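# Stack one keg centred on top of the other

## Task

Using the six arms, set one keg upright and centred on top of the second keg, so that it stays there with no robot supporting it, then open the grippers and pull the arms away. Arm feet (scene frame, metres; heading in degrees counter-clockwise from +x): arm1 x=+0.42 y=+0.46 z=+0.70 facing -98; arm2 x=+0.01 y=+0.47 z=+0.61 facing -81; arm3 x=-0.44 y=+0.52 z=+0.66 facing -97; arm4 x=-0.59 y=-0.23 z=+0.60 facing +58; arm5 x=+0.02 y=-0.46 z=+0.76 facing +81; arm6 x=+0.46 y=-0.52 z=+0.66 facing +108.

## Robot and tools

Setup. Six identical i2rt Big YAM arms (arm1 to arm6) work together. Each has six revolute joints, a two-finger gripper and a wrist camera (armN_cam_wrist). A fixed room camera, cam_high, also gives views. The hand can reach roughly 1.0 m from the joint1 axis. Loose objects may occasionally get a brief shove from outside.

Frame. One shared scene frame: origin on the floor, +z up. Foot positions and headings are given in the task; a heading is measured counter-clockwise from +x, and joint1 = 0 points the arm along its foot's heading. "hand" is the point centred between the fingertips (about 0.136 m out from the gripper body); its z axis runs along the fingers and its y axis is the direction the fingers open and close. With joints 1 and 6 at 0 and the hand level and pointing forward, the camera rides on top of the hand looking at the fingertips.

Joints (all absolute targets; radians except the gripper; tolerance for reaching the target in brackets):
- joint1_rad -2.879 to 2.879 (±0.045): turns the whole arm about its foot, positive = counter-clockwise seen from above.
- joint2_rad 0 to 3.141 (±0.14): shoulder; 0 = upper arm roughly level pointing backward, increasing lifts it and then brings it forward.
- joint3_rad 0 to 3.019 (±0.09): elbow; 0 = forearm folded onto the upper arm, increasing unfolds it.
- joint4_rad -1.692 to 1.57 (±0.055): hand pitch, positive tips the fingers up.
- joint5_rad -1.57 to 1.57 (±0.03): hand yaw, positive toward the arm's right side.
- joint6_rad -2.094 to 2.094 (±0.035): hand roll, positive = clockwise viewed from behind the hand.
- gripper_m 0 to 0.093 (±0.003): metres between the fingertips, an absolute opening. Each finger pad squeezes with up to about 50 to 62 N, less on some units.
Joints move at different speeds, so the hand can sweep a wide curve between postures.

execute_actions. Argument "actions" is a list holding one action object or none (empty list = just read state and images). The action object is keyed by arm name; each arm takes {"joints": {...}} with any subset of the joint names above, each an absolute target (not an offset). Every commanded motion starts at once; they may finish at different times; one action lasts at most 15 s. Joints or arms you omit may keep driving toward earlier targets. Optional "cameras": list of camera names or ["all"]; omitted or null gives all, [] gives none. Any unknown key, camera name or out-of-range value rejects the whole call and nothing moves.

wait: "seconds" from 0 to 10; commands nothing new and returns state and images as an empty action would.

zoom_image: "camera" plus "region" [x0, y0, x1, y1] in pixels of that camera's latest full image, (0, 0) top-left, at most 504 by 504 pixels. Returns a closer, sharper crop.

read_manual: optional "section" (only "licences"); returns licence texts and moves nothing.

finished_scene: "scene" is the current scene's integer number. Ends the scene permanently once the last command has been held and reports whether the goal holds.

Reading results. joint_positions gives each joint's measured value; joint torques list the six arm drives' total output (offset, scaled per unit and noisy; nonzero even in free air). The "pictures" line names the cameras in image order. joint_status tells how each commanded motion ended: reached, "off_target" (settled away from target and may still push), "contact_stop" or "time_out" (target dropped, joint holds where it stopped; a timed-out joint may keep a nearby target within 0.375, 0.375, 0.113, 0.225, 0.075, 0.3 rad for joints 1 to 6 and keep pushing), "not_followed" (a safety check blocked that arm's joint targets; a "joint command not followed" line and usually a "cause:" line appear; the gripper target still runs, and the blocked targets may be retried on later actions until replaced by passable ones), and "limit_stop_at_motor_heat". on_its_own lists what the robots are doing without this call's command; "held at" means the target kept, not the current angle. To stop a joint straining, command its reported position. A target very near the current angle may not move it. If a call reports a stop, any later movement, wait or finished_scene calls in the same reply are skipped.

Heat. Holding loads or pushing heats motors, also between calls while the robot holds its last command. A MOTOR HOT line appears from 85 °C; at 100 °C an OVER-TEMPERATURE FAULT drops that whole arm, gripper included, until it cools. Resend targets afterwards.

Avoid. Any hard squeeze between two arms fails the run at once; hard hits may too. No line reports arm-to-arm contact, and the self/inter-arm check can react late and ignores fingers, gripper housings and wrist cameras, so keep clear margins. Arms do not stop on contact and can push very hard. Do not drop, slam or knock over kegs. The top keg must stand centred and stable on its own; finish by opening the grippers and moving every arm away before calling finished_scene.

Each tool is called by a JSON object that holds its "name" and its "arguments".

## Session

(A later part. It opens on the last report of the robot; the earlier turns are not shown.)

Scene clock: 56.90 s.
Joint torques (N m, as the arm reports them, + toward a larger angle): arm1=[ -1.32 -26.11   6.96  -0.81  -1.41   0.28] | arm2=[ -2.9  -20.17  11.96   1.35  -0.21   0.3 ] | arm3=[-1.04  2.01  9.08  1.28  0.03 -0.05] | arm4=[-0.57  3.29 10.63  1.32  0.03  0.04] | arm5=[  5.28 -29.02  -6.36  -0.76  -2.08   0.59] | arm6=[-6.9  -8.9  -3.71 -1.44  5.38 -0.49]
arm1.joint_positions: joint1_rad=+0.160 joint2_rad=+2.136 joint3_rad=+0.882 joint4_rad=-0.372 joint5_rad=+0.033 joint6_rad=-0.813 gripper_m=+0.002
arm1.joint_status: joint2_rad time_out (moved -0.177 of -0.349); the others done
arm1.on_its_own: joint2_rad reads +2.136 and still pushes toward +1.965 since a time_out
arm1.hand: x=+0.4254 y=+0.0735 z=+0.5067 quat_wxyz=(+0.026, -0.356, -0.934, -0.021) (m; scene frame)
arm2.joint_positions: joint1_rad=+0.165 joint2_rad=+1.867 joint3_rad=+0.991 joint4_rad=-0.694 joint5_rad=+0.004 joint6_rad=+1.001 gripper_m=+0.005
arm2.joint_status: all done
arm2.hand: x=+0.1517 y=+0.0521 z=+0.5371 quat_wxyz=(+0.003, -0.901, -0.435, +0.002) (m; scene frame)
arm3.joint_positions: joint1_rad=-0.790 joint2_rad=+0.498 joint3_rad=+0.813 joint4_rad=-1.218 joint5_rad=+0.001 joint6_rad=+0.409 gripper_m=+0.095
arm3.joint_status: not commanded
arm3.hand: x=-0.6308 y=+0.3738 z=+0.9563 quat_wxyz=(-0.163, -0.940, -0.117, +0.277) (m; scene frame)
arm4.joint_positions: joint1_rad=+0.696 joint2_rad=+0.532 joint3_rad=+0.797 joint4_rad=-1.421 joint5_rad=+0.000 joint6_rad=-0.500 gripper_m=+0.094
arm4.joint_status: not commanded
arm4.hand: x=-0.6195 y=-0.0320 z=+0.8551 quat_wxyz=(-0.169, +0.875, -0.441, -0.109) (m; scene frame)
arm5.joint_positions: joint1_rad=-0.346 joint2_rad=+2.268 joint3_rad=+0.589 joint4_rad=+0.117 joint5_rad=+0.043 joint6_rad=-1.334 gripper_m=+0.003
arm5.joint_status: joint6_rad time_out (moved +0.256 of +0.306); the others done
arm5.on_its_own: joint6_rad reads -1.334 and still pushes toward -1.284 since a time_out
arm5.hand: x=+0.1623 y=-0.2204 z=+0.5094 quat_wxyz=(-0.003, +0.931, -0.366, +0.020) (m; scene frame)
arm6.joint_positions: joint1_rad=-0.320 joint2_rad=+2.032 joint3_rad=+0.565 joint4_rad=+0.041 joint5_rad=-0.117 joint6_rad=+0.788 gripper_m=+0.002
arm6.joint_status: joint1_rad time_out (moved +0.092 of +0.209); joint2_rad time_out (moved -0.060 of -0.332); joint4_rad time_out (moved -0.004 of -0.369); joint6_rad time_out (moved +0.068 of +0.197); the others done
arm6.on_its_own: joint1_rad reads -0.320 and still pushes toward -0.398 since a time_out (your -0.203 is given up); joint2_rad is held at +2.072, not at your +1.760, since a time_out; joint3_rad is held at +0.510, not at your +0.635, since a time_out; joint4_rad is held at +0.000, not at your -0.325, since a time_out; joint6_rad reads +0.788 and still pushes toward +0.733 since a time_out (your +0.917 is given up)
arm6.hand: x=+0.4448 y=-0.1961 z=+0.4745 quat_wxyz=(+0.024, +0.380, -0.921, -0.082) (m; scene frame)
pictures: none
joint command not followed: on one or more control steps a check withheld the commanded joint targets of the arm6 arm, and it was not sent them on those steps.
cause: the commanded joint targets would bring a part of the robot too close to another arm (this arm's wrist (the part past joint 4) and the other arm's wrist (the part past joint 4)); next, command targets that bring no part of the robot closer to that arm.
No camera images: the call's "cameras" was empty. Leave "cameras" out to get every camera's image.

{"name": "execute_actions", "arguments": {"actions": [{"arm6":{"joints":{"joint1_rad":-0.203,"joint2_rad":1.77,"joint3_rad":0.6,"joint4_rad":-0.34,"joint5_rad":0,"joint6_rad":0.917}}}], "cameras": ["arm1_cam_wrist","arm2_cam_wrist","arm5_cam_wrist","arm6_cam_wrist","cam_high"]}}

Scene clock: 58.90 s.
Joint torques (N m, as the arm reports them, + toward a larger angle): arm1=[  0.32 -22.74   7.53  -0.72  -0.39   0.14] | arm2=[ -1.47 -20.68  12.67   0.34   0.11   0.09] | arm3=[-1.06  2.02  9.1   1.3   0.03 -0.06] | arm4=[-0.6   3.32 10.62  1.33  0.01  0.04] | arm5=[  2.44 -22.08  -1.68  -0.37  -0.98   0.02] | arm6=[  0.81 -19.51   3.2   -1.77   1.    -0.03]
arm1.joint_positions: joint1_rad=+0.139 joint2_rad=+2.086 joint3_rad=+0.882 joint4_rad=-0.371 joint5_rad=+0.007 joint6_rad=-0.799 gripper_m=+0.002
arm1.joint_status: not commanded
arm1.hand: x=+0.4218 y=+0.0569 z=+0.5254 quat_wxyz=(+0.004, -0.373, -0.928, -0.002) (m; scene frame)
arm2.joint_positions: joint1_rad=+0.147 joint2_rad=+1.872 joint3_rad=+0.981 joint4_rad=-0.663 joint5_rad=-0.002 joint6_rad=+1.020 gripper_m=+0.003
arm2.joint_status: not commanded
arm2.hand: x=+0.1457 y=+0.0486 z=+0.5326 quat_wxyz=(-0.006, -0.908, -0.418, +0.000) (m; scene frame)
arm3.joint_positions: joint1_rad=-0.790 joint2_rad=+0.498 joint3_rad=+0.813 joint4_rad=-1.218 joint5_rad=+0.001 joint6_rad=+0.409 gripper_m=+0.095
arm3.joint_status: not commanded
arm3.hand: x=-0.6308 y=+0.3738 z=+0.9563 quat_wxyz=(-0.163, -0.940, -0.117, +0.277) (m; scene frame)
arm4.joint_positions: joint1_rad=+0.696 joint2_rad=+0.532 joint3_rad=+0.797 joint4_rad=-1.421 joint5_rad=+0.000 joint6_rad=-0.500 gripper_m=+0.094
arm4.joint_status: not commanded
arm4.hand: x=-0.6195 y=-0.0320 z=+0.8551 quat_wxyz=(-0.169, +0.875, -0.441, -0.109) (m; scene frame)
arm5.joint_positions: joint1_rad=-0.315 joint2_rad=+2.206 joint3_rad=+0.540 joint4_rad=+0.103 joint5_rad=+0.019 joint6_rad=-1.280 gripper_m=+0.003
arm5.joint_status: not commanded
arm5.on_its_own: joint6_rad moved +0.054 to your old target -1.284
arm5.hand: x=+0.1459 y=-0.2241 z=+0.5266 quat_wxyz=(-0.004, +0.927, -0.376, +0.007) (m; scene frame)
arm6.joint_positions: joint1_rad=-0.213 joint2_rad=+1.852 joint3_rad=+0.586 joint4_rad=-0.289 joint5_rad=-0.019 joint6_rad=+0.924 gripper_m=+0.003
arm6.joint_status: all done
arm6.hand: x=+0.4277 y=-0.2129 z=+0.5225 quat_wxyz=(+0.005, +0.364, -0.931, -0.004) (m; scene frame)
pictures: arm1_cam_wrist, arm2_cam_wrist, arm5_cam_wrist, arm6_cam_wrist, cam_high
Images, in order (width x height): arm1_cam_wrist 504x504, arm2_cam_wrist 504x504, arm5_cam_wrist 504x504, arm6_cam_wrist 504x504, cam_high 504x504.

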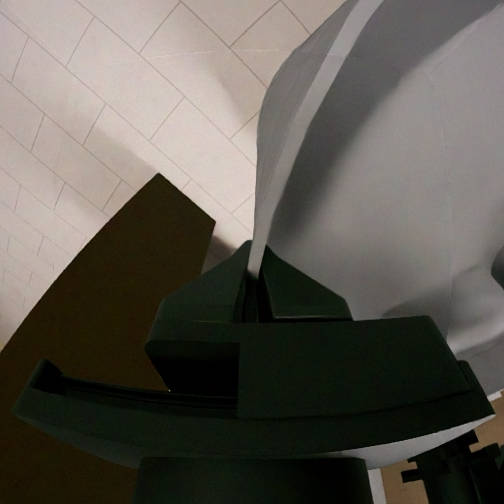

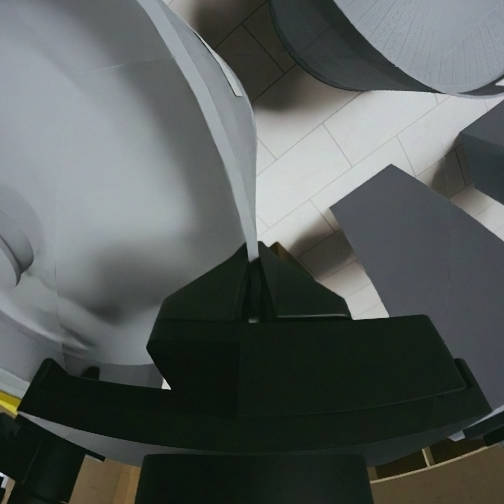

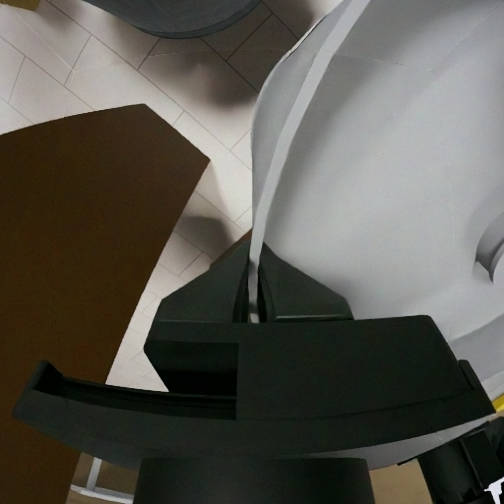

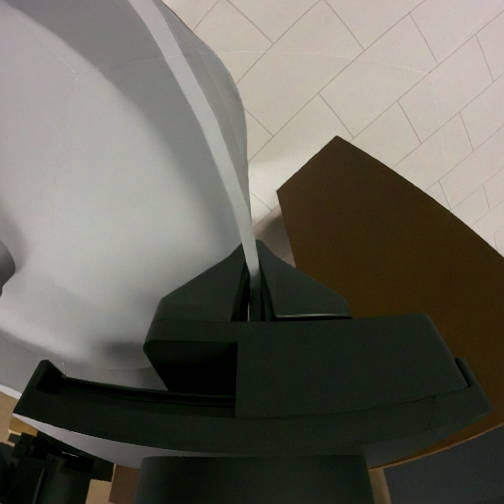

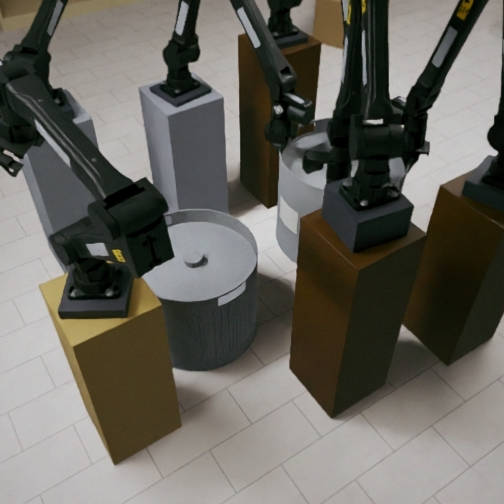

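Recovered. Half steps, with joint 4 biased outward.

{"name": "execute_actions", "arguments": {"actions": [{"arm1":{"joints":{"joint1_rad":0.05,"joint2_rad":1.83,"joint3_rad":0.865,"joint4_rad":-0.47,"joint6_rad":-0.875}},"arm2":{"joints":{"joint1_rad":0.086,"joint2_rad":1.625,"joint3_rad":0.975,"joint4_rad":-0.76,"joint6_rad":0.97}},"arm5":{"joints":{"joint1_rad":-0.172,"joint2_rad":1.965,"joint3_rad":0.54,"joint4_rad":-0.085,"joint6_rad":-1.147}},"arm6":{"joints":{"joint1_rad":-0.124,"joint2_rad":1.665,"joint3_rad":0.725,"joint4_rad":-0.52,"joint6_rad":0.996}}}], "cameras": []}}

{"name": "execute_actions", "arguments": {"actions": [{"arm1":{"joints":{"joint1_rad":-0.039,"joint2_rad":1.695,"joint3_rad":0.805,"joint4_rad":-0.55,"joint6_rad":-0.964}},"arm2":{"joints":{"joint1_rad":0.026,"joint2_rad":1.485,"joint3_rad":0.915,"joint4_rad":-0.85,"joint6_rad":0.912}},"arm5":{"joints":{"joint1_rad":-0.046,"joint2_rad":1.815,"joint3_rad":0.575,"joint4_rad":-0.245,"joint6_rad":-1.021}},"arm6":{"joints":{"joint1_rad":-0.055,"joint2_rad":1.6,"joint3_rad":0.845,"joint4_rad":-0.68,"joint6_rad":1.065}}}], "cameras": []}}

Scene clock: 62.60 s.
Joint torques (N m, as the arm reports them, + toward a larger angle): arm1=[  0.49 -20.65   8.15  -1.01  -0.85   0.12] | arm2=[ -1.09 -17.8   13.25   0.22   0.03   0.14] | arm3=[-1.09  1.97  9.1   1.27  0.03 -0.05] | arm4=[-0.52  3.4  10.6   1.32  0.02  0.04] | arm5=[  2.98 -21.22   1.56  -0.38  -0.4    0.  ] | arm6=[ -0.56 -18.96   8.38  -2.01   1.23  -0.16]
arm1.joint_positions: joint1_rad=+0.057 joint2_rad=+1.943 joint3_rad=+0.805 joint4_rad=-0.452 joint5_rad=+0.019 joint6_rad=-0.877 gripper_m=+0.002
arm1.joint_status: all done
arm1.hand: x=+0.3884 y=+0.0834 z=+0.5673 quat_wxyz=(+0.012, -0.375, -0.927, -0.008) (m; scene frame)
arm2.joint_positions: joint1_rad=+0.089 joint2_rad=+1.717 joint3_rad=+0.907 joint4_rad=-0.754 joint5_rad=-0.001 joint6_rad=+0.963 gripper_m=+0.003
arm2.joint_status: all done
arm2.hand: x=+0.1122 y=+0.0737 z=+0.5769 quat_wxyz=(-0.001, -0.909, -0.418, +0.000) (m; scene frame)
arm3.joint_positions: joint1_rad=-0.790 joint2_rad=+0.498 joint3_rad=+0.813 joint4_rad=-1.218 joint5_rad=+0.001 joint6_rad=+0.409 gripper_m=+0.095
arm3.joint_status: not commanded
arm3.hand: x=-0.6308 y=+0.3738 z=+0.9563 quat_wxyz=(-0.163, -0.940, -0.117, +0.277) (m; scene frame)
arm4.joint_positions: joint1_rad=+0.696 joint2_rad=+0.532 joint3_rad=+0.797 joint4_rad=-1.421 joint5_rad=+0.000 joint6_rad=-0.500 gripper_m=+0.094
arm4.joint_status: not commanded
arm4.hand: x=-0.6195 y=-0.0320 z=+0.8551 quat_wxyz=(-0.169, +0.875, -0.441, -0.109) (m; scene frame)
arm5.joint_positions: joint1_rad=-0.173 joint2_rad=+2.035 joint3_rad=+0.531 joint4_rad=-0.068 joint5_rad=+0.007 joint6_rad=-1.142 gripper_m=+0.003
arm5.joint_status: all done
arm5.hand: x=+0.1133 y=-0.1980 z=+0.5695 quat_wxyz=(-0.001, +0.927, -0.375, +0.001) (m; scene frame)
arm6.joint_positions: joint1_rad=-0.123 joint2_rad=+1.746 joint3_rad=+0.663 joint4_rad=-0.464 joint5_rad=-0.025 joint6_rad=+1.012 gripper_m=+0.003
arm6.joint_status: joint4_rad time_out (moved -0.175 of -0.231); the others done
arm6.on_its_own: joint4_rad reads -0.464 and still pushes toward -0.520 since a time_out
arm6.hand: x=+0.3934 y=-0.1882 z=+0.5653 quat_wxyz=(+0.008, +0.365, -0.931, -0.008) (m; scene frame)
pictures: none
No camera images: the call's "cameras" was empty. Leave "cameras" out to get every camera's image.

not run: a stop came earlier in this reply.

{"name": "execute_actions", "arguments": {"actions": [{"arm1":{"joints":{"joint1_rad":-0.039,"joint2_rad":1.695,"joint3_rad":0.805,"joint4_rad":-0.545,"joint6_rad":-0.964}},"arm2":{"joints":{"joint1_rad":0.026,"joint2_rad":1.485,"joint3_rad":0.915,"joint4_rad":-0.845,"joint6_rad":0.912}},"arm5":{"joints":{"joint1_rad":-0.046,"joint2_rad":1.815,"joint3_rad":0.575,"joint4_rad":-0.24,"joint6_rad":-1.021}},"arm6":{"joints":{"joint1_rad":-0.055,"joint2_rad":1.6,"joint3_rad":0.85,"joint4_rad":-0.665,"joint6_rad":1.065}}}], "cameras": []}}

{"name": "execute_actions", "arguments": {"actions": [{"arm1":{"joints":{"joint2_rad":1.585,"joint3_rad":0.845,"joint4_rad":-0.67}},"arm2":{"joints":{"joint2_rad":1.41,"joint3_rad":0.98,"joint4_rad":-0.965}},"arm5":{"joints":{"joint2_rad":1.655,"joint3_rad":0.595,"joint4_rad":-0.39}},"arm6":{"joints":{"joint2_rad":1.5,"joint3_rad":0.905,"joint4_rad":-0.79}}}], "cameras": []}}

Scene clock: 65.13 s.
Joint torques (N m, as the arm reports them, + toward a larger angle): arm1=[  0.65 -18.77   9.13  -1.12  -0.93   0.14] | arm2=[ -0.86 -15.42  13.99   0.26   0.02   0.19] | arm3=[-1.08  1.97  9.09  1.29  0.03 -0.05] | arm4=[-0.55  3.4  10.61  1.35  0.01  0.04] | arm5=[  2.05 -21.43   4.95  -0.71  -0.51   0.02] | arm6=[ -0.51 -19.46  11.67  -1.57   1.34  -0.13]
arm1.joint_positions: joint1_rad=-0.034 joint2_rad=+1.803 joint3_rad=+0.740 joint4_rad=-0.525 joint5_rad=+0.020 joint6_rad=-0.967 gripper_m=+0.002
arm1.joint_status: all done
arm1.hand: x=+0.3577 y=+0.1090 z=+0.6053 quat_wxyz=(+0.012, -0.375, -0.927, -0.007) (m; scene frame)
arm2.joint_positions: joint1_rad=+0.026 joint2_rad=+1.568 joint3_rad=+0.848 joint4_rad=-0.840 joint5_rad=-0.001 joint6_rad=+0.900 gripper_m=+0.003
arm2.joint_status: all done
arm2.hand: x=+0.0813 y=+0.0982 z=+0.6159 quat_wxyz=(-0.003, -0.909, -0.417, +0.000) (m; scene frame)
arm3.joint_positions: joint1_rad=-0.790 joint2_rad=+0.498 joint3_rad=+0.813 joint4_rad=-1.218 joint5_rad=+0.001 joint6_rad=+0.409 gripper_m=+0.095
arm3.joint_status: not commanded
arm3.hand: x=-0.6308 y=+0.3738 z=+0.9563 quat_wxyz=(-0.163, -0.940, -0.117, +0.277) (m; scene frame)
arm4.joint_positions: joint1_rad=+0.696 joint2_rad=+0.532 joint3_rad=+0.797 joint4_rad=-1.421 joint5_rad=+0.000 joint6_rad=-0.500 gripper_m=+0.094
arm4.joint_status: not commanded
arm4.hand: x=-0.6195 y=-0.0320 z=+0.8551 quat_wxyz=(-0.169, +0.875, -0.441, -0.109) (m; scene frame)
arm5.joint_positions: joint1_rad=-0.046 joint2_rad=+1.890 joint3_rad=+0.548 joint4_rad=-0.219 joint5_rad=+0.009 joint6_rad=-1.013 gripper_m=+0.003
arm5.joint_status: all done
arm5.hand: x=+0.0832 y=-0.1723 z=+0.6089 quat_wxyz=(-0.007, +0.927, -0.375, +0.001) (m; scene frame)
arm6.joint_positions: joint1_rad=-0.054 joint2_rad=+1.683 joint3_rad=+0.762 joint4_rad=-0.622 joint5_rad=-0.027 joint6_rad=+1.080 gripper_m=+0.003
arm6.joint_status: all done
arm6.hand: x=+0.3622 y=-0.1640 z=+0.6057 quat_wxyz=(+0.010, +0.365, -0.931, -0.009) (m; scene frame)
pictures: none
No camera images: the call's "cameras" was empty. Leave "cameras" out to get every camera's image.

Scene clock: 67.03 s.
Joint torques (N m, as the arm reports them, + toward a larger angle): arm1=[  0.24 -17.37  13.17  -1.85  -0.6    0.16] | arm2=[ -0.91 -14.8   18.03  -0.49   0.42   0.18] | arm3=[-1.06  2.03  9.1   1.3   0.03 -0.06] | arm4=[-0.45  3.42 10.58  1.35  0.01  0.03] | arm5=[  3.02 -22.57   7.23  -0.2   -0.63  -0.04] | arm6=[  0.4  -18.49  14.48  -1.22   1.02  -0.22]
arm1.joint_positions: joint1_rad=-0.034 joint2_rad=+1.682 joint3_rad=+0.740 joint4_rad=-0.636 joint5_rad=+0.012 joint6_rad=-0.968 gripper_m=+0.002
arm1.joint_status: joint3_rad time_out (moved +0.000 of +0.105); the others done
arm1.on_its_own: joint3_rad reads +0.740 and still pushes toward +0.845 since a time_out
arm1.hand: x=+0.3595 y=+0.1111 z=+0.6458 quat_wxyz=(+0.006, -0.374, -0.927, -0.004) (m; scene frame)
arm2.joint_positions: joint1_rad=+0.026 joint2_rad=+1.489 joint3_rad=+0.874 joint4_rad=-0.936 joint5_rad=-0.010 joint6_rad=+0.900 gripper_m=+0.003
arm2.joint_status: joint3_rad time_out (moved +0.026 of +0.132); the others done
arm2.on_its_own: joint3_rad reads +0.874 and still pushes toward +0.980 since a time_out
arm2.hand: x=+0.0822 y=+0.1015 z=+0.6515 quat_wxyz=(-0.008, -0.909, -0.417, -0.003) (m; scene frame)
arm3.joint_positions: joint1_rad=-0.790 joint2_rad=+0.498 joint3_rad=+0.813 joint4_rad=-1.218 joint5_rad=+0.001 joint6_rad=+0.409 gripper_m=+0.095
arm3.joint_status: not commanded
arm3.hand: x=-0.6308 y=+0.3738 z=+0.9563 quat_wxyz=(-0.163, -0.940, -0.117, +0.277) (m; scene frame)
arm4.joint_positions: joint1_rad=+0.696 joint2_rad=+0.532 joint3_rad=+0.797 joint4_rad=-1.421 joint5_rad=+0.000 joint6_rad=-0.500 gripper_m=+0.094
arm4.joint_status: not commanded
arm4.hand: x=-0.6195 y=-0.0320 z=+0.8551 quat_wxyz=(-0.169, +0.875, -0.441, -0.109) (m; scene frame)
arm5.joint_positions: joint1_rad=-0.046 joint2_rad=+1.746 joint3_rad=+0.557 joint4_rad=-0.377 joint5_rad=+0.012 joint6_rad=-1.013 gripper_m=+0.003
arm5.joint_status: all done
arm5.hand: x=+0.0847 y=-0.1685 z=+0.6491 quat_wxyz=(-0.005, +0.927, -0.375, +0.003) (m; scene frame)
arm6.joint_positions: joint1_rad=-0.054 joint2_rad=+1.576 joint3_rad=+0.795 joint4_rad=-0.760 joint5_rad=-0.018 joint6_rad=+1.082 gripper_m=+0.002
arm6.joint_status: joint3_rad time_out (moved +0.033 of +0.143); the others done
arm6.on_its_own: joint3_rad reads +0.795 and still pushes toward +0.905 since a time_out
arm6.hand: x=+0.3633 y=-0.1629 z=+0.6506 quat_wxyz=(+0.005, +0.365, -0.931, -0.009) (m; scene frame)
pictures: none
No camera images: the call's "cameras" was empty. Leave "cameras" out to get every camera's image.

{"name": "execute_actions", "arguments": {"actions": [{"arm1":{"joints":{"joint2_rad":1.485,"joint3_rad":0.91,"joint4_rad":-0.8}},"arm2":{"joints":{"joint2_rad":1.345,"joint3_rad":1.055,"joint4_rad":-1.09}},"arm5":{"joints":{"joint2_rad":1.505,"joint3_rad":0.63,"joint4_rad":-0.55}},"arm6":{"joints":{"joint2_rad":1.41,"joint3_rad":0.97,"joint4_rad":-0.925}}}], "cameras": []}}

Scene clock: 69.80 s.
Joint torques (N m, as the arm reports them, + toward a larger angle): arm1=[  0.6  -17.12  14.67  -1.82  -0.42   0.18] | arm2=[ -0.89 -15.15  19.24  -0.45   0.54   0.18] | arm3=[-1.11  2.03  9.09  1.28  0.02 -0.05] | arm4=[-0.6   3.37 10.59  1.33  0.02  0.03] | arm5=[  2.56 -21.45  11.73  -0.58  -0.77  -0.01] | arm6=[ -0.12 -18.36  15.71  -0.92   0.6   -0.27]
arm1.joint_positions: joint1_rad=-0.034 joint2_rad=+1.584 joint3_rad=+0.773 joint4_rad=-0.767 joint5_rad=+0.007 joint6_rad=-0.971 gripper_m=+0.002
arm1.joint_status: joint3_rad time_out (moved +0.033 of +0.170); the others done
arm1.on_its_own: joint3_rad reads +0.773 and still pushes toward +0.885 since a time_out
arm1.hand: x=+0.3599 y=+0.1093 z=+0.6867 quat_wxyz=(+0.004, -0.373, -0.928, -0.005) (m; scene frame)
arm2.joint_positions: joint1_rad=+0.024 joint2_rad=+1.431 joint3_rad=+0.939 joint4_rad=-1.062 joint5_rad=-0.013 joint6_rad=+0.900 gripper_m=+0.003
arm2.joint_status: joint3_rad time_out (moved +0.065 of +0.181); the others done
arm2.on_its_own: joint3_rad reads +0.939 and still pushes toward +1.052 since a time_out
arm2.hand: x=+0.0825 y=+0.0994 z=+0.6929 quat_wxyz=(-0.007, -0.909, -0.417, -0.004) (m; scene frame)
arm3.joint_positions: joint1_rad=-0.790 joint2_rad=+0.498 joint3_rad=+0.813 joint4_rad=-1.218 joint5_rad=+0.001 joint6_rad=+0.409 gripper_m=+0.095
arm3.joint_status: not commanded
arm3.hand: x=-0.6308 y=+0.3738 z=+0.9563 quat_wxyz=(-0.163, -0.940, -0.117, +0.277) (m; scene frame)
arm4.joint_positions: joint1_rad=+0.696 joint2_rad=+0.532 joint3_rad=+0.797 joint4_rad=-1.421 joint5_rad=+0.000 joint6_rad=-0.500 gripper_m=+0.094
arm4.joint_status: not commanded
arm4.hand: x=-0.6195 y=-0.0320 z=+0.8551 quat_wxyz=(-0.169, +0.875, -0.441, -0.109) (m; scene frame)
arm5.joint_positions: joint1_rad=-0.047 joint2_rad=+1.598 joint3_rad=+0.562 joint4_rad=-0.529 joint5_rad=+0.014 joint6_rad=-1.011 gripper_m=+0.003
arm5.joint_status: all done
arm5.hand: x=+0.0852 y=-0.1710 z=+0.6908 quat_wxyz=(-0.005, +0.926, -0.377, +0.004) (m; scene frame)
arm6.joint_positions: joint1_rad=-0.051 joint2_rad=+1.482 joint3_rad=+0.837 joint4_rad=-0.904 joint5_rad=-0.010 joint6_rad=+1.087 gripper_m=+0.003
arm6.joint_status: joint3_rad time_out (moved +0.042 of +0.175); the others done
arm6.on_its_own: joint3_rad reads +0.837 and still pushes toward +0.949 since a time_out
arm6.hand: x=+0.3641 y=-0.1661 z=+0.6945 quat_wxyz=(+0.002, +0.364, -0.932, -0.005) (m; scene frame)
pictures: none
joint command not followed: on one or more control steps a check withheld the commanded joint targets of the arm1 arm, and it was not sent them on those steps.
cause: the commanded joint targets would bring a part of the robot too close to another arm (this arm's wrist (the part past joint 4) and the other arm's wrist (the part past joint 4)); next, command targets that bring no part of the robot closer to that arm.
No camera images: the call's "cameras" was empty. Leave "cameras" out to get every camera's image.

{"name": "execute_actions", "arguments": {"actions": [{"arm1":{"joints":{"joint2_rad":1.375,"joint3_rad":0.975,"joint4_rad":-0.96}},"arm2":{"joints":{"joint2_rad":1.29,"joint3_rad":1.14,"joint4_rad":-1.23}},"arm5":{"joints":{"joint2_rad":1.35,"joint3_rad":0.68,"joint4_rad":-0.735}},"arm6":{"joints":{"joint2_rad":1.34,"joint3_rad":1.04,"joint4_rad":-1.075}}}], "cameras": ["cam_high"]}}

Scene clock: 73.17 s.
Joint torques (N m, as the arm reports them, + toward a larger angle): arm1=[  0.33 -16.37  15.67  -2.17  -0.62   0.16] | arm2=[ -0.86 -14.08  19.93  -0.44   0.25   0.2 ] | arm3=[-1.07  2.01  9.08  1.28  0.03 -0.06] | arm4=[-0.56  3.31 10.62  1.33  0.01  0.03] | arm5=[  2.95 -19.23  15.99  -1.42  -0.59   0.02] | arm6=[ -0.97 -17.06  16.04  -0.74   0.77  -0.23]
arm1.joint_positions: joint1_rad=-0.034 joint2_rad=+1.474 joint3_rad=+0.820 joint4_rad=-0.919 joint5_rad=+0.013 joint6_rad=-0.971 gripper_m=+0.002
arm1.joint_status: joint3_rad time_out (moved +0.048 of +0.202); the others done
arm1.on_its_own: joint3_rad reads +0.820 and still pushes toward +0.933 since a time_out
arm1.hand: x=+0.3590 y=+0.1095 z=+0.7371 quat_wxyz=(+0.006, -0.373, -0.928, -0.001) (m; scene frame)
arm2.joint_positions: joint1_rad=+0.024 joint2_rad=+1.367 joint3_rad=+1.023 joint4_rad=-1.202 joint5_rad=-0.006 joint6_rad=+0.898 gripper_m=+0.003
arm2.joint_status: joint3_rad time_out (moved +0.084 of +0.201); the others done
arm2.on_its_own: joint3_rad reads +1.023 and still pushes toward +1.135 since a time_out
arm2.hand: x=+0.0815 y=+0.0988 z=+0.7446 quat_wxyz=(-0.010, -0.909, -0.417, +0.000) (m; scene frame)
arm3.joint_positions: joint1_rad=-0.790 joint2_rad=+0.498 joint3_rad=+0.813 joint4_rad=-1.218 joint5_rad=+0.001 joint6_rad=+0.409 gripper_m=+0.095
arm3.joint_status: not commanded
arm3.hand: x=-0.6308 y=+0.3738 z=+0.9563 quat_wxyz=(-0.163, -0.940, -0.117, +0.277) (m; scene frame)
arm4.joint_positions: joint1_rad=+0.696 joint2_rad=+0.532 joint3_rad=+0.797 joint4_rad=-1.421 joint5_rad=+0.000 joint6_rad=-0.500 gripper_m=+0.094
arm4.joint_status: not commanded
arm4.hand: x=-0.6195 y=-0.0320 z=+0.8551 quat_wxyz=(-0.169, +0.875, -0.441, -0.109) (m; scene frame)
arm5.joint_positions: joint1_rad=-0.047 joint2_rad=+1.426 joint3_rad=+0.581 joint4_rad=-0.692 joint5_rad=+0.011 joint6_rad=-1.012 gripper_m=+0.003
arm5.joint_status: joint3_rad time_out (moved +0.019 of +0.118); the others done
arm5.on_its_own: joint3_rad reads +0.581 and still pushes toward +0.680 since a time_out
arm5.hand: x=+0.0847 y=-0.1712 z=+0.7414 quat_wxyz=(-0.018, +0.926, -0.376, +0.000) (m; scene frame)
arm6.joint_positions: joint1_rad=-0.051 joint2_rad=+1.398 joint3_rad=+0.901 joint4_rad=-1.057 joint5_rad=-0.013 joint6_rad=+1.086 gripper_m=+0.003
arm6.joint_status: joint3_rad time_out (moved +0.065 of +0.203); the others done
arm6.on_its_own: joint3_rad reads +0.901 and still pushes toward +1.014 since a time_out
arm6.hand: x=+0.3640 y=-0.1683 z=+0.7438 quat_wxyz=(+0.004, +0.364, -0.931, -0.003) (m; scene frame)
pictures: cam_high
Images, in order (width x height): cam_high 504x504.

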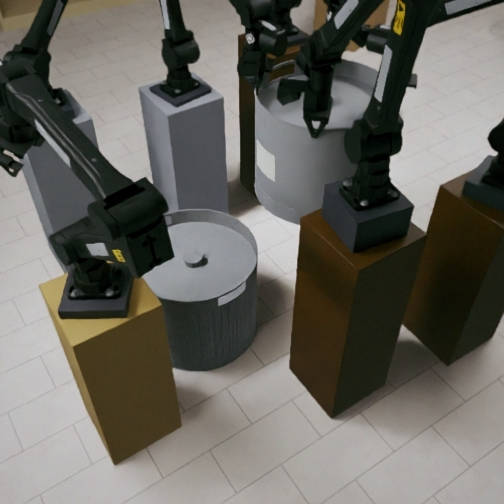

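{"name": "execute_actions", "arguments": {"actions": [{"arm1":{"joints":{"joint1_rad":-0.327,"joint2_rad":1.45,"joint3_rad":1.055,"joint4_rad":-0.955,"joint6_rad":-1.262}},"arm2":{"joints":{"joint1_rad":-0.279,"joint2_rad":1.295,"joint4_rad":-1.22,"joint6_rad":0.596}},"arm5":{"joints":{"joint1_rad":0.339,"joint2_rad":1.355,"joint4_rad":-0.72,"joint6_rad":-0.626}},"arm6":{"joints":{"joint1_rad":0.224,"joint2_rad":1.445,"joint3_rad":1.155,"joint4_rad":-1.075,"joint6_rad":1.359}}}], "cameras": []}}

Scene clock: 78.13 s.
Joint torques (N m, as the arm reports them, + toward a larger angle): arm1=[  1.33 -17.8   15.75  -2.26  -0.85   0.15] | arm2=[  0.06 -13.85  20.33   0.15   0.49   0.21] | arm3=[-1.09  1.96  9.08  1.27  0.03 -0.05] | arm4=[-0.59  3.44 10.62  1.37  0.02  0.04] | arm5=[  1.61 -18.69  15.5   -0.55  -0.51  -0.03] | arm6=[ -1.06 -19.47  16.32  -0.86   0.73  -0.13]
arm1.joint_positions: joint1_rad=-0.335 joint2_rad=+1.550 joint3_rad=+0.903 joint4_rad=-0.911 joint5_rad=+0.018 joint6_rad=-1.267 gripper_m=+0.001
arm1.joint_status: joint3_rad time_out (moved +0.083 of +0.235); the others done
arm1.on_its_own: joint3_rad reads +0.903 and still pushes toward +1.016 since a time_out
arm1.hand: x=+0.2418 y=+0.1132 z=+0.7357 quat_wxyz=(+0.009, -0.375, -0.927, +0.004) (m; scene frame)
arm2.joint_positions: joint1_rad=-0.291 joint2_rad=+1.367 joint3_rad=+1.018 joint4_rad=-1.210 joint5_rad=-0.012 joint6_rad=+0.582 gripper_m=+0.003
arm2.joint_status: all done
arm2.on_its_own: joint3_rad reads +1.018 and still pushes toward +1.135 since a time_out
arm2.hand: x=-0.0354 y=+0.0988 z=+0.7428 quat_wxyz=(-0.005, -0.908, -0.418, -0.003) (m; scene frame)
arm3.joint_positions: joint1_rad=-0.790 joint2_rad=+0.498 joint3_rad=+0.813 joint4_rad=-1.218 joint5_rad=+0.001 joint6_rad=+0.409 gripper_m=+0.095
arm3.joint_status: not commanded
arm3.hand: x=-0.6308 y=+0.3738 z=+0.9563 quat_wxyz=(-0.163, -0.940, -0.117, +0.277) (m; scene frame)
arm4.joint_positions: joint1_rad=+0.696 joint2_rad=+0.532 joint3_rad=+0.797 joint4_rad=-1.421 joint5_rad=+0.000 joint6_rad=-0.500 gripper_m=+0.094
arm4.joint_status: not commanded
arm4.hand: x=-0.6195 y=-0.0320 z=+0.8551 quat_wxyz=(-0.169, +0.875, -0.441, -0.109) (m; scene frame)
arm5.joint_positions: joint1_rad=+0.350 joint2_rad=+1.432 joint3_rad=+0.584 joint4_rad=-0.700 joint5_rad=+0.010 joint6_rad=-0.617 gripper_m=+0.003
arm5.joint_status: all done
arm5.on_its_own: joint3_rad reads +0.584 and still pushes toward +0.680 since a time_out
arm5.hand: x=-0.0320 y=-0.1695 z=+0.7411 quat_wxyz=(-0.014, +0.927, -0.375, -0.004) (m; scene frame)
arm6.joint_positions: joint1_rad=+0.232 joint2_rad=+1.506 joint3_rad=+1.023 joint4_rad=-1.056 joint5_rad=-0.011 joint6_rad=+1.370 gripper_m=+0.002
arm6.joint_status: joint3_rad time_out (moved +0.122 of +0.254); the others done
arm6.on_its_own: joint3_rad reads +1.023 and still pushes toward +1.136 since a time_out
arm6.hand: x=+0.2454 y=-0.1679 z=+0.7451 quat_wxyz=(+0.006, +0.364, -0.931, -0.009) (m; scene frame)
pictures: none
joint command not followed: on one or more control steps a check withheld the commanded joint targets of the arm1 arm, and it was not sent them on those steps.
cause: the commanded joint targets would bring a part of the robot too close to another arm (this arm's wrist (the part past joint 4) and the other arm's wrist (the part past joint 4)); next, command targets that bring no part of the robot closer to that arm.
No camera images: the call's "cameras" was empty. Leave "cameras" out to get every camera's image.

{"name": "execute_actions", "arguments": {"actions": [{"arm1":{"joints":{"joint1_rad":-0.554,"joint2_rad":1.575,"joint3_rad":1.245,"joint4_rad":-0.983,"joint6_rad":-1.489}},"arm2":{"joints":{"joint1_rad":-0.564,"joint2_rad":1.36,"joint3_rad":1.205,"joint4_rad":-1.22,"joint6_rad":0.311}},"arm5":{"joints":{"joint1_rad":0.685,"joint2_rad":1.455,"joint3_rad":0.795,"joint4_rad":-0.73,"joint6_rad":-0.28}},"arm6":{"joints":{"joint1_rad":0.429,"joint2_rad":1.605,"joint3_rad":1.355,"joint4_rad":-1.11,"joint6_rad":1.564}}}], "cameras": ["cam_high","arm1_cam_wrist"]}}

Scene clock: 81.10 s.
Joint torques (N m, as the arm reports them, + toward a larger angle): arm1=[  2.07 -21.56  15.9   -1.41  -0.76   0.33] | arm2=[  0.15 -16.23  19.7   -0.22   0.47   0.28] | arm3=[-1.09  2.    9.09  1.27  0.03 -0.05] | arm4=[-0.59  3.34 10.6   1.34  0.02  0.04] | arm5=[  2.17 -19.65  17.15  -1.08  -0.46   0.11] | arm6=[ -1.07 -21.8   16.3   -0.53   0.42  -0.13]
arm1.joint_positions: joint1_rad=-0.570 joint2_rad=+1.693 joint3_rad=+1.090 joint4_rad=-0.958 joint5_rad=+0.016 joint6_rad=-1.509 gripper_m=+0.002
arm1.joint_status: joint3_rad time_out (moved +0.187 of +0.342); the others done
arm1.on_its_own: joint3_rad reads +1.090 and still pushes toward +1.202 since a time_out
arm1.hand: x=+0.1258 y=+0.1163 z=+0.7365 quat_wxyz=(+0.009, -0.372, -0.928, +0.000) (m; scene frame)
arm2.joint_positions: joint1_rad=-0.578 joint2_rad=+1.449 joint3_rad=+1.095 joint4_rad=-1.199 joint5_rad=-0.012 joint6_rad=+0.289 gripper_m=+0.003
arm2.joint_status: joint3_rad time_out (moved +0.077 of +0.187); the others done
arm2.on_its_own: joint3_rad reads +1.095 and still pushes toward +1.205 since a time_out
arm2.hand: x=-0.1513 y=+0.0970 z=+0.7411 quat_wxyz=(-0.008, -0.907, -0.421, +0.003) (m; scene frame)
arm3.joint_positions: joint1_rad=-0.790 joint2_rad=+0.498 joint3_rad=+0.813 joint4_rad=-1.218 joint5_rad=+0.001 joint6_rad=+0.409 gripper_m=+0.095
arm3.joint_status: not commanded
arm3.hand: x=-0.6308 y=+0.3738 z=+0.9563 quat_wxyz=(-0.163, -0.940, -0.117, +0.277) (m; scene frame)
arm4.joint_positions: joint1_rad=+0.696 joint2_rad=+0.532 joint3_rad=+0.797 joint4_rad=-1.421 joint5_rad=+0.000 joint6_rad=-0.500 gripper_m=+0.094
arm4.joint_status: not commanded
arm4.hand: x=-0.6195 y=-0.0320 z=+0.8551 quat_wxyz=(-0.169, +0.875, -0.441, -0.109) (m; scene frame)
arm5.joint_positions: joint1_rad=+0.695 joint2_rad=+1.530 joint3_rad=+0.684 joint4_rad=-0.699 joint5_rad=+0.009 joint6_rad=-0.283 gripper_m=+0.003
arm5.joint_status: joint3_rad time_out (moved +0.100 of +0.211); the others done
arm5.on_its_own: joint3_rad reads +0.684 and still pushes toward +0.795 since a time_out
arm5.hand: x=-0.1467 y=-0.1710 z=+0.7386 quat_wxyz=(-0.013, +0.929, -0.370, -0.009) (m; scene frame)
arm6.joint_positions: joint1_rad=+0.440 joint2_rad=+1.672 joint3_rad=+1.230 joint4_rad=-1.094 joint5_rad=-0.006 joint6_rad=+1.573 gripper_m=+0.002
arm6.joint_status: joint3_rad time_out (moved +0.207 of +0.332); the others done
arm6.on_its_own: joint3_rad reads +1.230 and still pushes toward +1.342 since a time_out
arm6.hand: x=+0.1302 y=-0.1678 z=+0.7461 quat_wxyz=(+0.008, +0.366, -0.930, -0.009) (m; scene frame)
pictures: arm1_cam_wrist, cam_high
joint command not followed: on one or more control steps a check withheld the commanded joint targets of the arm5 arm, and it was not sent them on those steps.
cause: the commanded joint targets would bring a part of the robot too close to another arm (this arm's wrist (the part past joint 4) and the other arm's wrist (the part past joint 4)); next, command targets that bring no part of the robot closer to that arm.
Images, in order (width x height): arm1_cam_wrist 504x504, cam_high 504x504.

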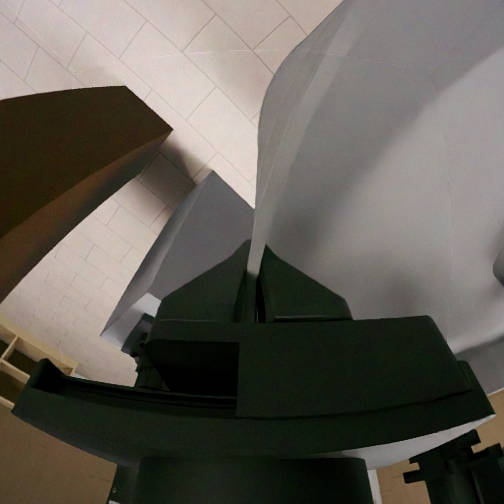

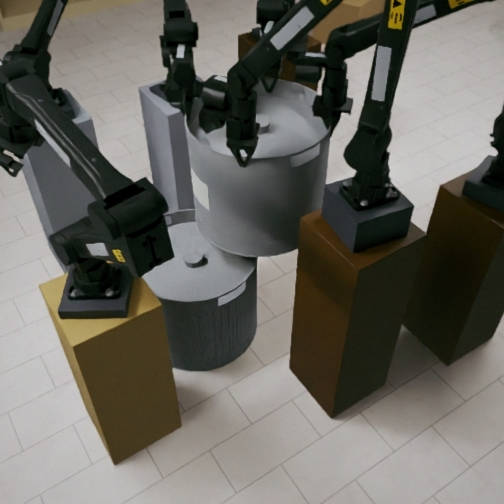

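{"name": "execute_actions", "arguments": {"actions": [{"arm1":{"joints":{"joint1_rad":-0.722,"joint2_rad":1.73,"joint3_rad":1.5,"joint4_rad":-1.063,"joint6_rad":-1.66}},"arm2":{"joints":{"joint1_rad":-0.794,"joint2_rad":1.49,"joint3_rad":1.365,"joint4_rad":-1.233,"joint6_rad":0.08}},"arm5":{"joints":{"joint1_rad":0.934,"joint2_rad":1.585,"joint3_rad":0.995,"joint4_rad":-0.775,"joint6_rad":-0.03}},"arm6":{"joints":{"joint1_rad":0.58,"joint2_rad":1.785,"joint3_rad":1.645,"joint4_rad":-1.191,"joint6_rad":1.715}}}], "cameras": []}}

Scene clock: 84.93 s.
Joint torques (N m, as the arm reports them, + toward a larger angle): arm1=[  2.37 -27.15  16.29  -1.71  -0.82   0.25] | arm2=[  0.2  -19.28  19.42  -0.18   0.07   0.21] | arm3=[-1.1   2.04  9.08  1.27  0.03 -0.06] | arm4=[-0.6   3.39 10.64  1.36  0.01  0.04] | arm5=[  1.01 -27.7   15.73  -0.12  -0.34  -0.15] | arm6=[ -1.59 -28.62  16.67  -1.09   0.61  -0.29]
arm1.joint_positions: joint1_rad=-0.741 joint2_rad=+1.880 joint3_rad=+1.355 joint4_rad=-1.033 joint5_rad=+0.017 joint6_rad=-1.673 gripper_m=+0.002
arm1.joint_status: joint2_rad time_out (moved +0.187 of +0.037); joint3_rad time_out (moved +0.265 of +0.410); the others done
arm1.on_its_own: joint2_rad reads +1.880 and still pushes toward +1.730 since a time_out; joint3_rad reads +1.355 and still pushes toward +1.467 since a time_out
arm1.hand: x=+0.0077 y=+0.1181 z=+0.7341 quat_wxyz=(+0.011, -0.375, -0.927, +0.000) (m; scene frame)
arm2.joint_positions: joint1_rad=-0.811 joint2_rad=+1.591 joint3_rad=+1.258 joint4_rad=-1.212 joint5_rad=-0.004 joint6_rad=+0.065 gripper_m=+0.003
arm2.joint_status: joint3_rad time_out (moved +0.164 of +0.270); the others done
arm2.on_its_own: joint3_rad reads +1.258 and still pushes toward +1.365 since a time_out
arm2.hand: x=-0.2696 y=+0.0982 z=+0.7421 quat_wxyz=(-0.005, -0.909, -0.417, +0.010) (m; scene frame)
arm3.joint_positions: joint1_rad=-0.790 joint2_rad=+0.498 joint3_rad=+0.813 joint4_rad=-1.218 joint5_rad=+0.001 joint6_rad=+0.409 gripper_m=+0.095
arm3.joint_status: not commanded
arm3.hand: x=-0.6308 y=+0.3738 z=+0.9563 quat_wxyz=(-0.163, -0.940, -0.117, +0.277) (m; scene frame)
arm4.joint_positions: joint1_rad=+0.696 joint2_rad=+0.532 joint3_rad=+0.797 joint4_rad=-1.421 joint5_rad=+0.000 joint6_rad=-0.500 gripper_m=+0.094
arm4.joint_status: not commanded
arm4.hand: x=-0.6195 y=-0.0320 z=+0.8551 quat_wxyz=(-0.169, +0.875, -0.441, -0.109) (m; scene frame)
arm5.joint_positions: joint1_rad=+0.952 joint2_rad=+1.700 joint3_rad=+0.905 joint4_rad=-0.759 joint5_rad=+0.008 joint6_rad=-0.014 gripper_m=+0.003
arm5.joint_status: joint3_rad time_out (moved +0.221 of +0.311); the others done
arm5.hand: x=-0.2687 y=-0.1692 z=+0.7378 quat_wxyz=(-0.008, +0.927, -0.376, -0.008) (m; scene frame)
arm6.joint_positions: joint1_rad=+0.597 joint2_rad=+1.886 joint3_rad=+1.520 joint4_rad=-1.169 joint5_rad=-0.011 joint6_rad=+1.737 gripper_m=+0.003
arm6.joint_status: joint3_rad time_out (moved +0.290 of +0.415); the others done
arm6.on_its_own: joint3_rad reads +1.520 and still pushes toward +1.632 since a time_out
arm6.hand: x=+0.0095 y=-0.1703 z=+0.7409 quat_wxyz=(+0.012, +0.363, -0.932, -0.007) (m; scene frame)
pictures: none
No camera images: the call's "cameras" was empty. Leave "cameras" out to get every camera's image.

{"name": "execute_actions", "arguments": {"actions": [{"arm1":{"joints":{"joint1_rad":-0.842,"joint2_rad":1.92,"joint3_rad":1.825,"joint4_rad":-1.164,"joint6_rad":-1.78}},"arm2":{"joints":{"joint1_rad":-0.96,"joint2_rad":1.665,"joint3_rad":1.57,"joint4_rad":-1.252,"joint6_rad":-0.09}},"arm5":{"joints":{"joint1_rad":1.095,"joint2_rad":1.75,"joint3_rad":1.24,"joint4_rad":-0.829,"joint6_rad":0.135}},"arm6":{"joints":{"joint1_rad":0.688,"joint2_rad":2.01,"joint3_rad":2.005,"joint4_rad":-1.304,"joint6_rad":1.825}}}], "cameras": ["arm1_cam_wrist","arm2_cam_wrist","arm5_cam_wrist","arm6_cam_wrist","cam_high"]}}

Scene clock: 88.33 s.
Joint torques (N m, as the arm reports them, + toward a larger angle): arm1=[  2.13 -32.79  16.65  -1.88  -0.58   0.19] | arm2=[ -0.21 -23.    20.    -0.52   0.24   0.11] | arm3=[-1.09  2.05  9.08  1.28  0.03 -0.05] | arm4=[-0.49  3.37 10.6   1.33  0.02  0.03] | arm5=[  1.52 -35.1   16.58  -0.64  -0.39   0.1 ] | arm6=[ -1.3  -34.99  17.12  -0.91   0.3   -0.16]
arm1.joint_positions: joint1_rad=-0.856 joint2_rad=+2.098 joint3_rad=+1.664 joint4_rad=-1.130 joint5_rad=+0.012 joint6_rad=-1.789 gripper_m=+0.002
arm1.joint_status: joint2_rad time_out (moved +0.218 of +0.040); joint3_rad time_out (moved +0.309 of +0.470); the others done
arm1.on_its_own: joint2_rad reads +2.098 and still pushes toward +1.920 since a time_out; joint3_rad reads +1.664 and still pushes toward +1.776 since a time_out
arm1.hand: x=-0.0981 y=+0.1209 z=+0.7177 quat_wxyz=(+0.007, -0.375, -0.927, -0.002) (m; scene frame)
arm2.joint_positions: joint1_rad=-0.970 joint2_rad=+1.780 joint3_rad=+1.454 joint4_rad=-1.222 joint5_rad=-0.008 joint6_rad=-0.094 gripper_m=+0.003
arm2.joint_status: joint3_rad time_out (moved +0.196 of +0.312); the others done
arm2.on_its_own: joint3_rad reads +1.454 and still pushes toward +1.567 since a time_out
arm2.hand: x=-0.3748 y=+0.0988 z=+0.7238 quat_wxyz=(-0.005, -0.909, -0.417, +0.009) (m; scene frame)
arm3.joint_positions: joint1_rad=-0.790 joint2_rad=+0.498 joint3_rad=+0.813 joint4_rad=-1.218 joint5_rad=+0.001 joint6_rad=+0.409 gripper_m=+0.095
arm3.joint_status: not commanded
arm3.hand: x=-0.6308 y=+0.3738 z=+0.9563 quat_wxyz=(-0.163, -0.940, -0.117, +0.277) (m; scene frame)
arm4.joint_positions: joint1_rad=+0.696 joint2_rad=+0.532 joint3_rad=+0.797 joint4_rad=-1.421 joint5_rad=+0.000 joint6_rad=-0.500 gripper_m=+0.094
arm4.joint_status: not commanded
arm4.hand: x=-0.6195 y=-0.0320 z=+0.8551 quat_wxyz=(-0.169, +0.875, -0.441, -0.109) (m; scene frame)
arm5.joint_positions: joint1_rad=+1.106 joint2_rad=+1.895 joint3_rad=+1.143 joint4_rad=-0.806 joint5_rad=+0.009 joint6_rad=+0.139 gripper_m=+0.003
arm5.joint_status: joint2_rad time_out (moved +0.194 of +0.050); joint3_rad time_out (moved +0.238 of +0.335); the others done
arm5.on_its_own: joint2_rad reads +1.895 and still pushes toward +1.750 since a time_out; joint3_rad reads +1.143 and still pushes toward +1.240 since a time_out
arm5.hand: x=-0.3741 y=-0.1699 z=+0.7206 quat_wxyz=(-0.008, +0.927, -0.375, -0.008) (m; scene frame)
arm6.joint_positions: joint1_rad=+0.697 joint2_rad=+2.126 joint3_rad=+1.867 joint4_rad=-1.280 joint5_rad=-0.005 joint6_rad=+1.838 gripper_m=+0.003
arm6.joint_status: joint3_rad time_out (moved +0.347 of +0.485); the others done
arm6.on_its_own: joint3_rad reads +1.867 and still pushes toward +1.979 since a time_out
arm6.hand: x=-0.0958 y=-0.1698 z=+0.7259 quat_wxyz=(+0.009, +0.362, -0.932, -0.005) (m; scene frame)
pictures: arm1_cam_wrist, arm2_cam_wrist, arm5_cam_wrist, arm6_cam_wrist, cam_high
Images, in order (width x height): arm1_cam_wrist 504x504, arm2_cam_wrist 504x504, arm5_cam_wrist 504x504, arm6_cam_wrist 504x504, cam_high 504x504.

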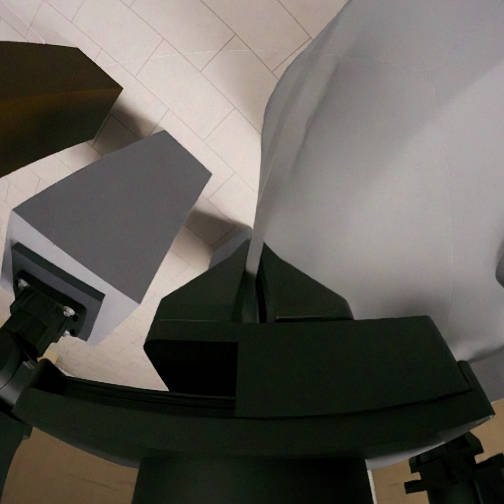

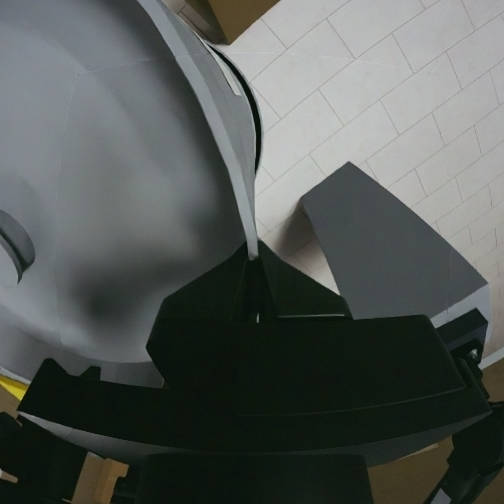

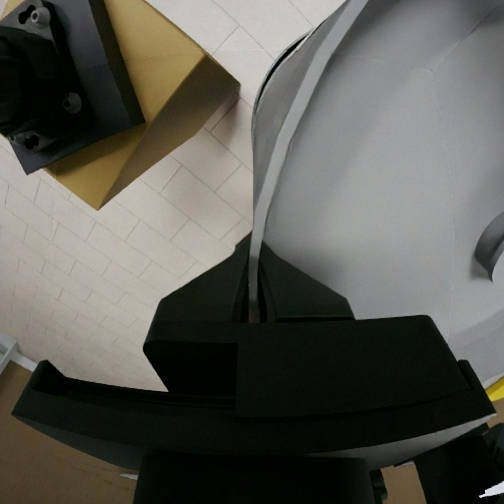

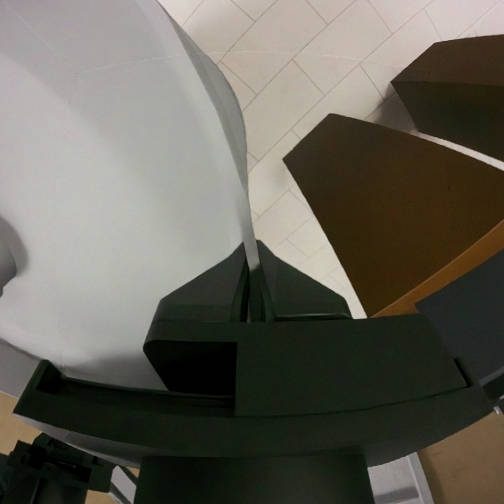

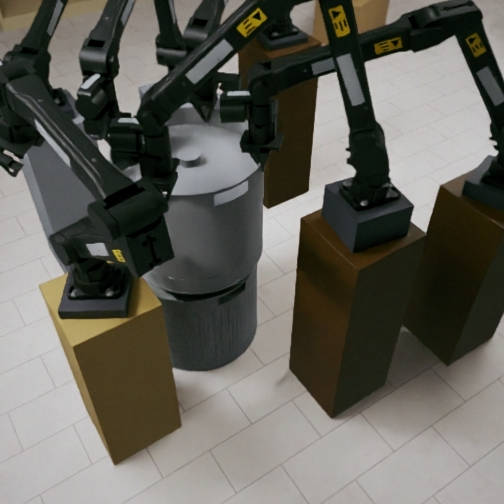

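Need about −0.012 x, +0.007 y, while lowering with the shoulders.

{"name": "execute_actions", "arguments": {"actions": [{"arm1":{"joints":{"joint1_rad":-0.885,"joint2_rad":1.975,"joint4_rad":-1.07}},"arm2":{"joints":{"joint1_rad":-1.01,"joint2_rad":1.715,"joint4_rad":-1.18}},"arm5":{"joints":{"joint1_rad":1.11,"joint2_rad":1.8,"joint4_rad":-0.71}},"arm6":{"joints":{"joint1_rad":0.698,"joint2_rad":2.045,"joint4_rad":-1.195}}}], "cameras": ["arm1_cam_wrist","arm2_cam_wrist","arm5_cam_wrist","arm6_cam_wrist","cam_high"]}}

Scene clock: 89.77 s.
Joint torques (N m, as the arm reports them, + toward a larger angle): arm1=[  0.38 -30.79  16.53  -0.41  -0.75   0.46] | arm2=[ -1.97 -21.69  19.97   0.58   0.09   0.38] | arm3=[-1.08  2.04  9.09  1.29  0.03 -0.05] | arm4=[-0.57  3.31 10.61  1.35  0.02  0.03] | arm5=[  2.04 -34.41  16.5    0.72  -0.42  -0.07] | arm6=[ -0.89 -34.11  17.24  -0.16   0.44  -0.16]
arm1.joint_positions: joint1_rad=-0.879 joint2_rad=+2.130 joint3_rad=+1.664 joint4_rad=-1.064 joint5_rad=+0.015 joint6_rad=-1.812 gripper_m=+0.002
arm1.joint_status: joint2_rad off_target (ended at +2.129, target +1.975); the others done
arm1.on_its_own: joint2_rad reads +2.130 and still pushes toward +1.975 since a time_out; joint3_rad reads +1.664 and still pushes toward +1.776 since a time_out
arm1.hand: x=-0.1164 y=+0.1271 z=+0.6987 quat_wxyz=(+0.018, -0.375, -0.927, +0.010) (m; scene frame)
arm2.joint_positions: joint1_rad=-0.997 joint2_rad=+1.811 joint3_rad=+1.454 joint4_rad=-1.182 joint5_rad=-0.004 joint6_rad=-0.121 gripper_m=+0.003
arm2.joint_status: all done
arm2.on_its_own: joint3_rad reads +1.454 and still pushes toward +1.567 since a time_out
arm2.hand: x=-0.3918 y=+0.1035 z=+0.7082 quat_wxyz=(-0.004, -0.909, -0.417, +0.015) (m; scene frame)
arm3.joint_positions: joint1_rad=-0.790 joint2_rad=+0.498 joint3_rad=+0.813 joint4_rad=-1.218 joint5_rad=+0.001 joint6_rad=+0.409 gripper_m=+0.095
arm3.joint_status: not commanded
arm3.hand: x=-0.6308 y=+0.3738 z=+0.9563 quat_wxyz=(-0.163, -0.940, -0.117, +0.277) (m; scene frame)
arm4.joint_positions: joint1_rad=+0.696 joint2_rad=+0.532 joint3_rad=+0.797 joint4_rad=-1.421 joint5_rad=+0.000 joint6_rad=-0.500 gripper_m=+0.094
arm4.joint_status: not commanded
arm4.hand: x=-0.6195 y=-0.0320 z=+0.8551 quat_wxyz=(-0.169, +0.875, -0.441, -0.109) (m; scene frame)
arm5.joint_positions: joint1_rad=+1.116 joint2_rad=+1.930 joint3_rad=+1.143 joint4_rad=-0.715 joint5_rad=+0.009 joint6_rad=+0.142 gripper_m=+0.003
arm5.joint_status: all done
arm5.on_its_own: joint3_rad reads +1.143 and still pushes toward +1.240 since a time_out
arm5.hand: x=-0.3900 y=-0.1645 z=+0.7047 quat_wxyz=(-0.014, +0.928, -0.372, -0.034) (m; scene frame)
arm6.joint_positions: joint1_rad=+0.701 joint2_rad=+2.156 joint3_rad=+1.867 joint4_rad=-1.195 joint5_rad=-0.006 joint6_rad=+1.842 gripper_m=+0.002
arm6.joint_status: all done
arm6.on_its_own: joint3_rad reads +1.867 and still pushes toward +1.979 since a time_out
arm6.hand: x=-0.1130 y=-0.1621 z=+0.7070 quat_wxyz=(+0.026, +0.362, -0.932, -0.027) (m; scene frame)
pictures: arm1_cam_wrist, arm2_cam_wrist, arm5_cam_wrist, arm6_cam_wrist, cam_high
Images, in order (width x height): arm1_cam_wrist 504x504, arm2_cam_wrist 504x504, arm5_cam_wrist 504x504, arm6_cam_wrist 504x504, cam_high 504x504.

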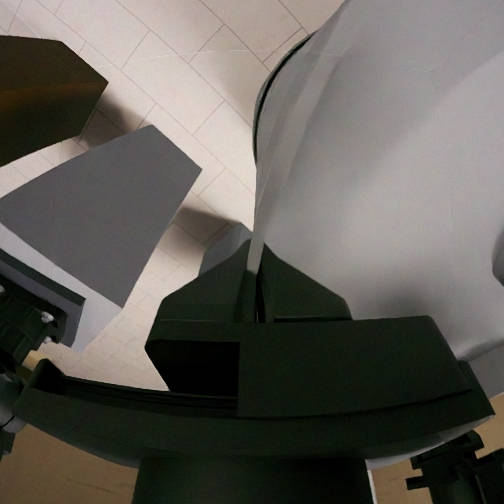

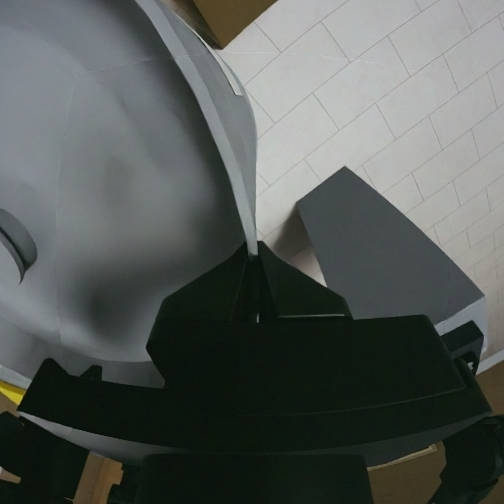

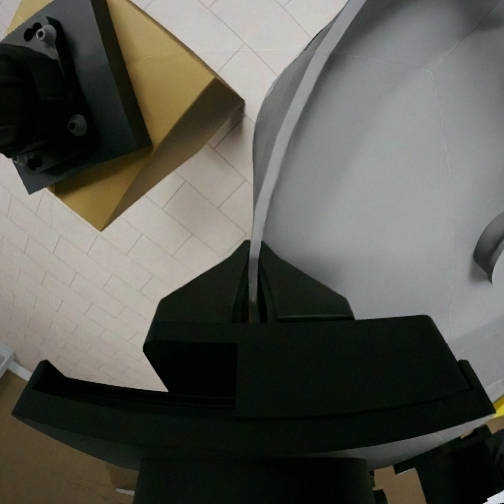

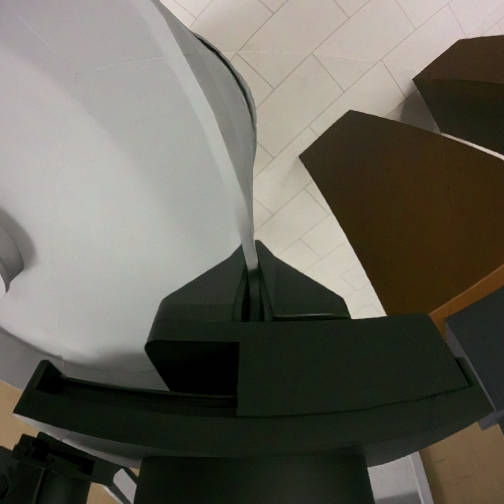

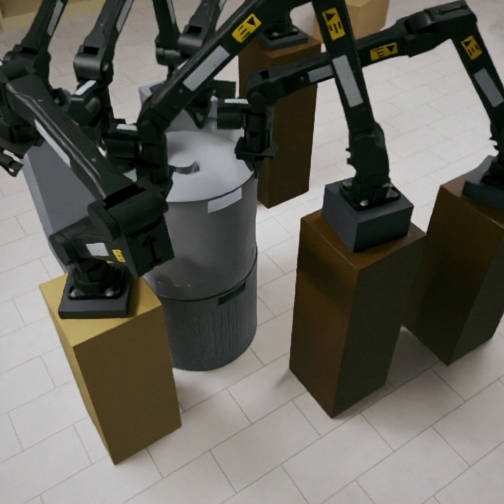

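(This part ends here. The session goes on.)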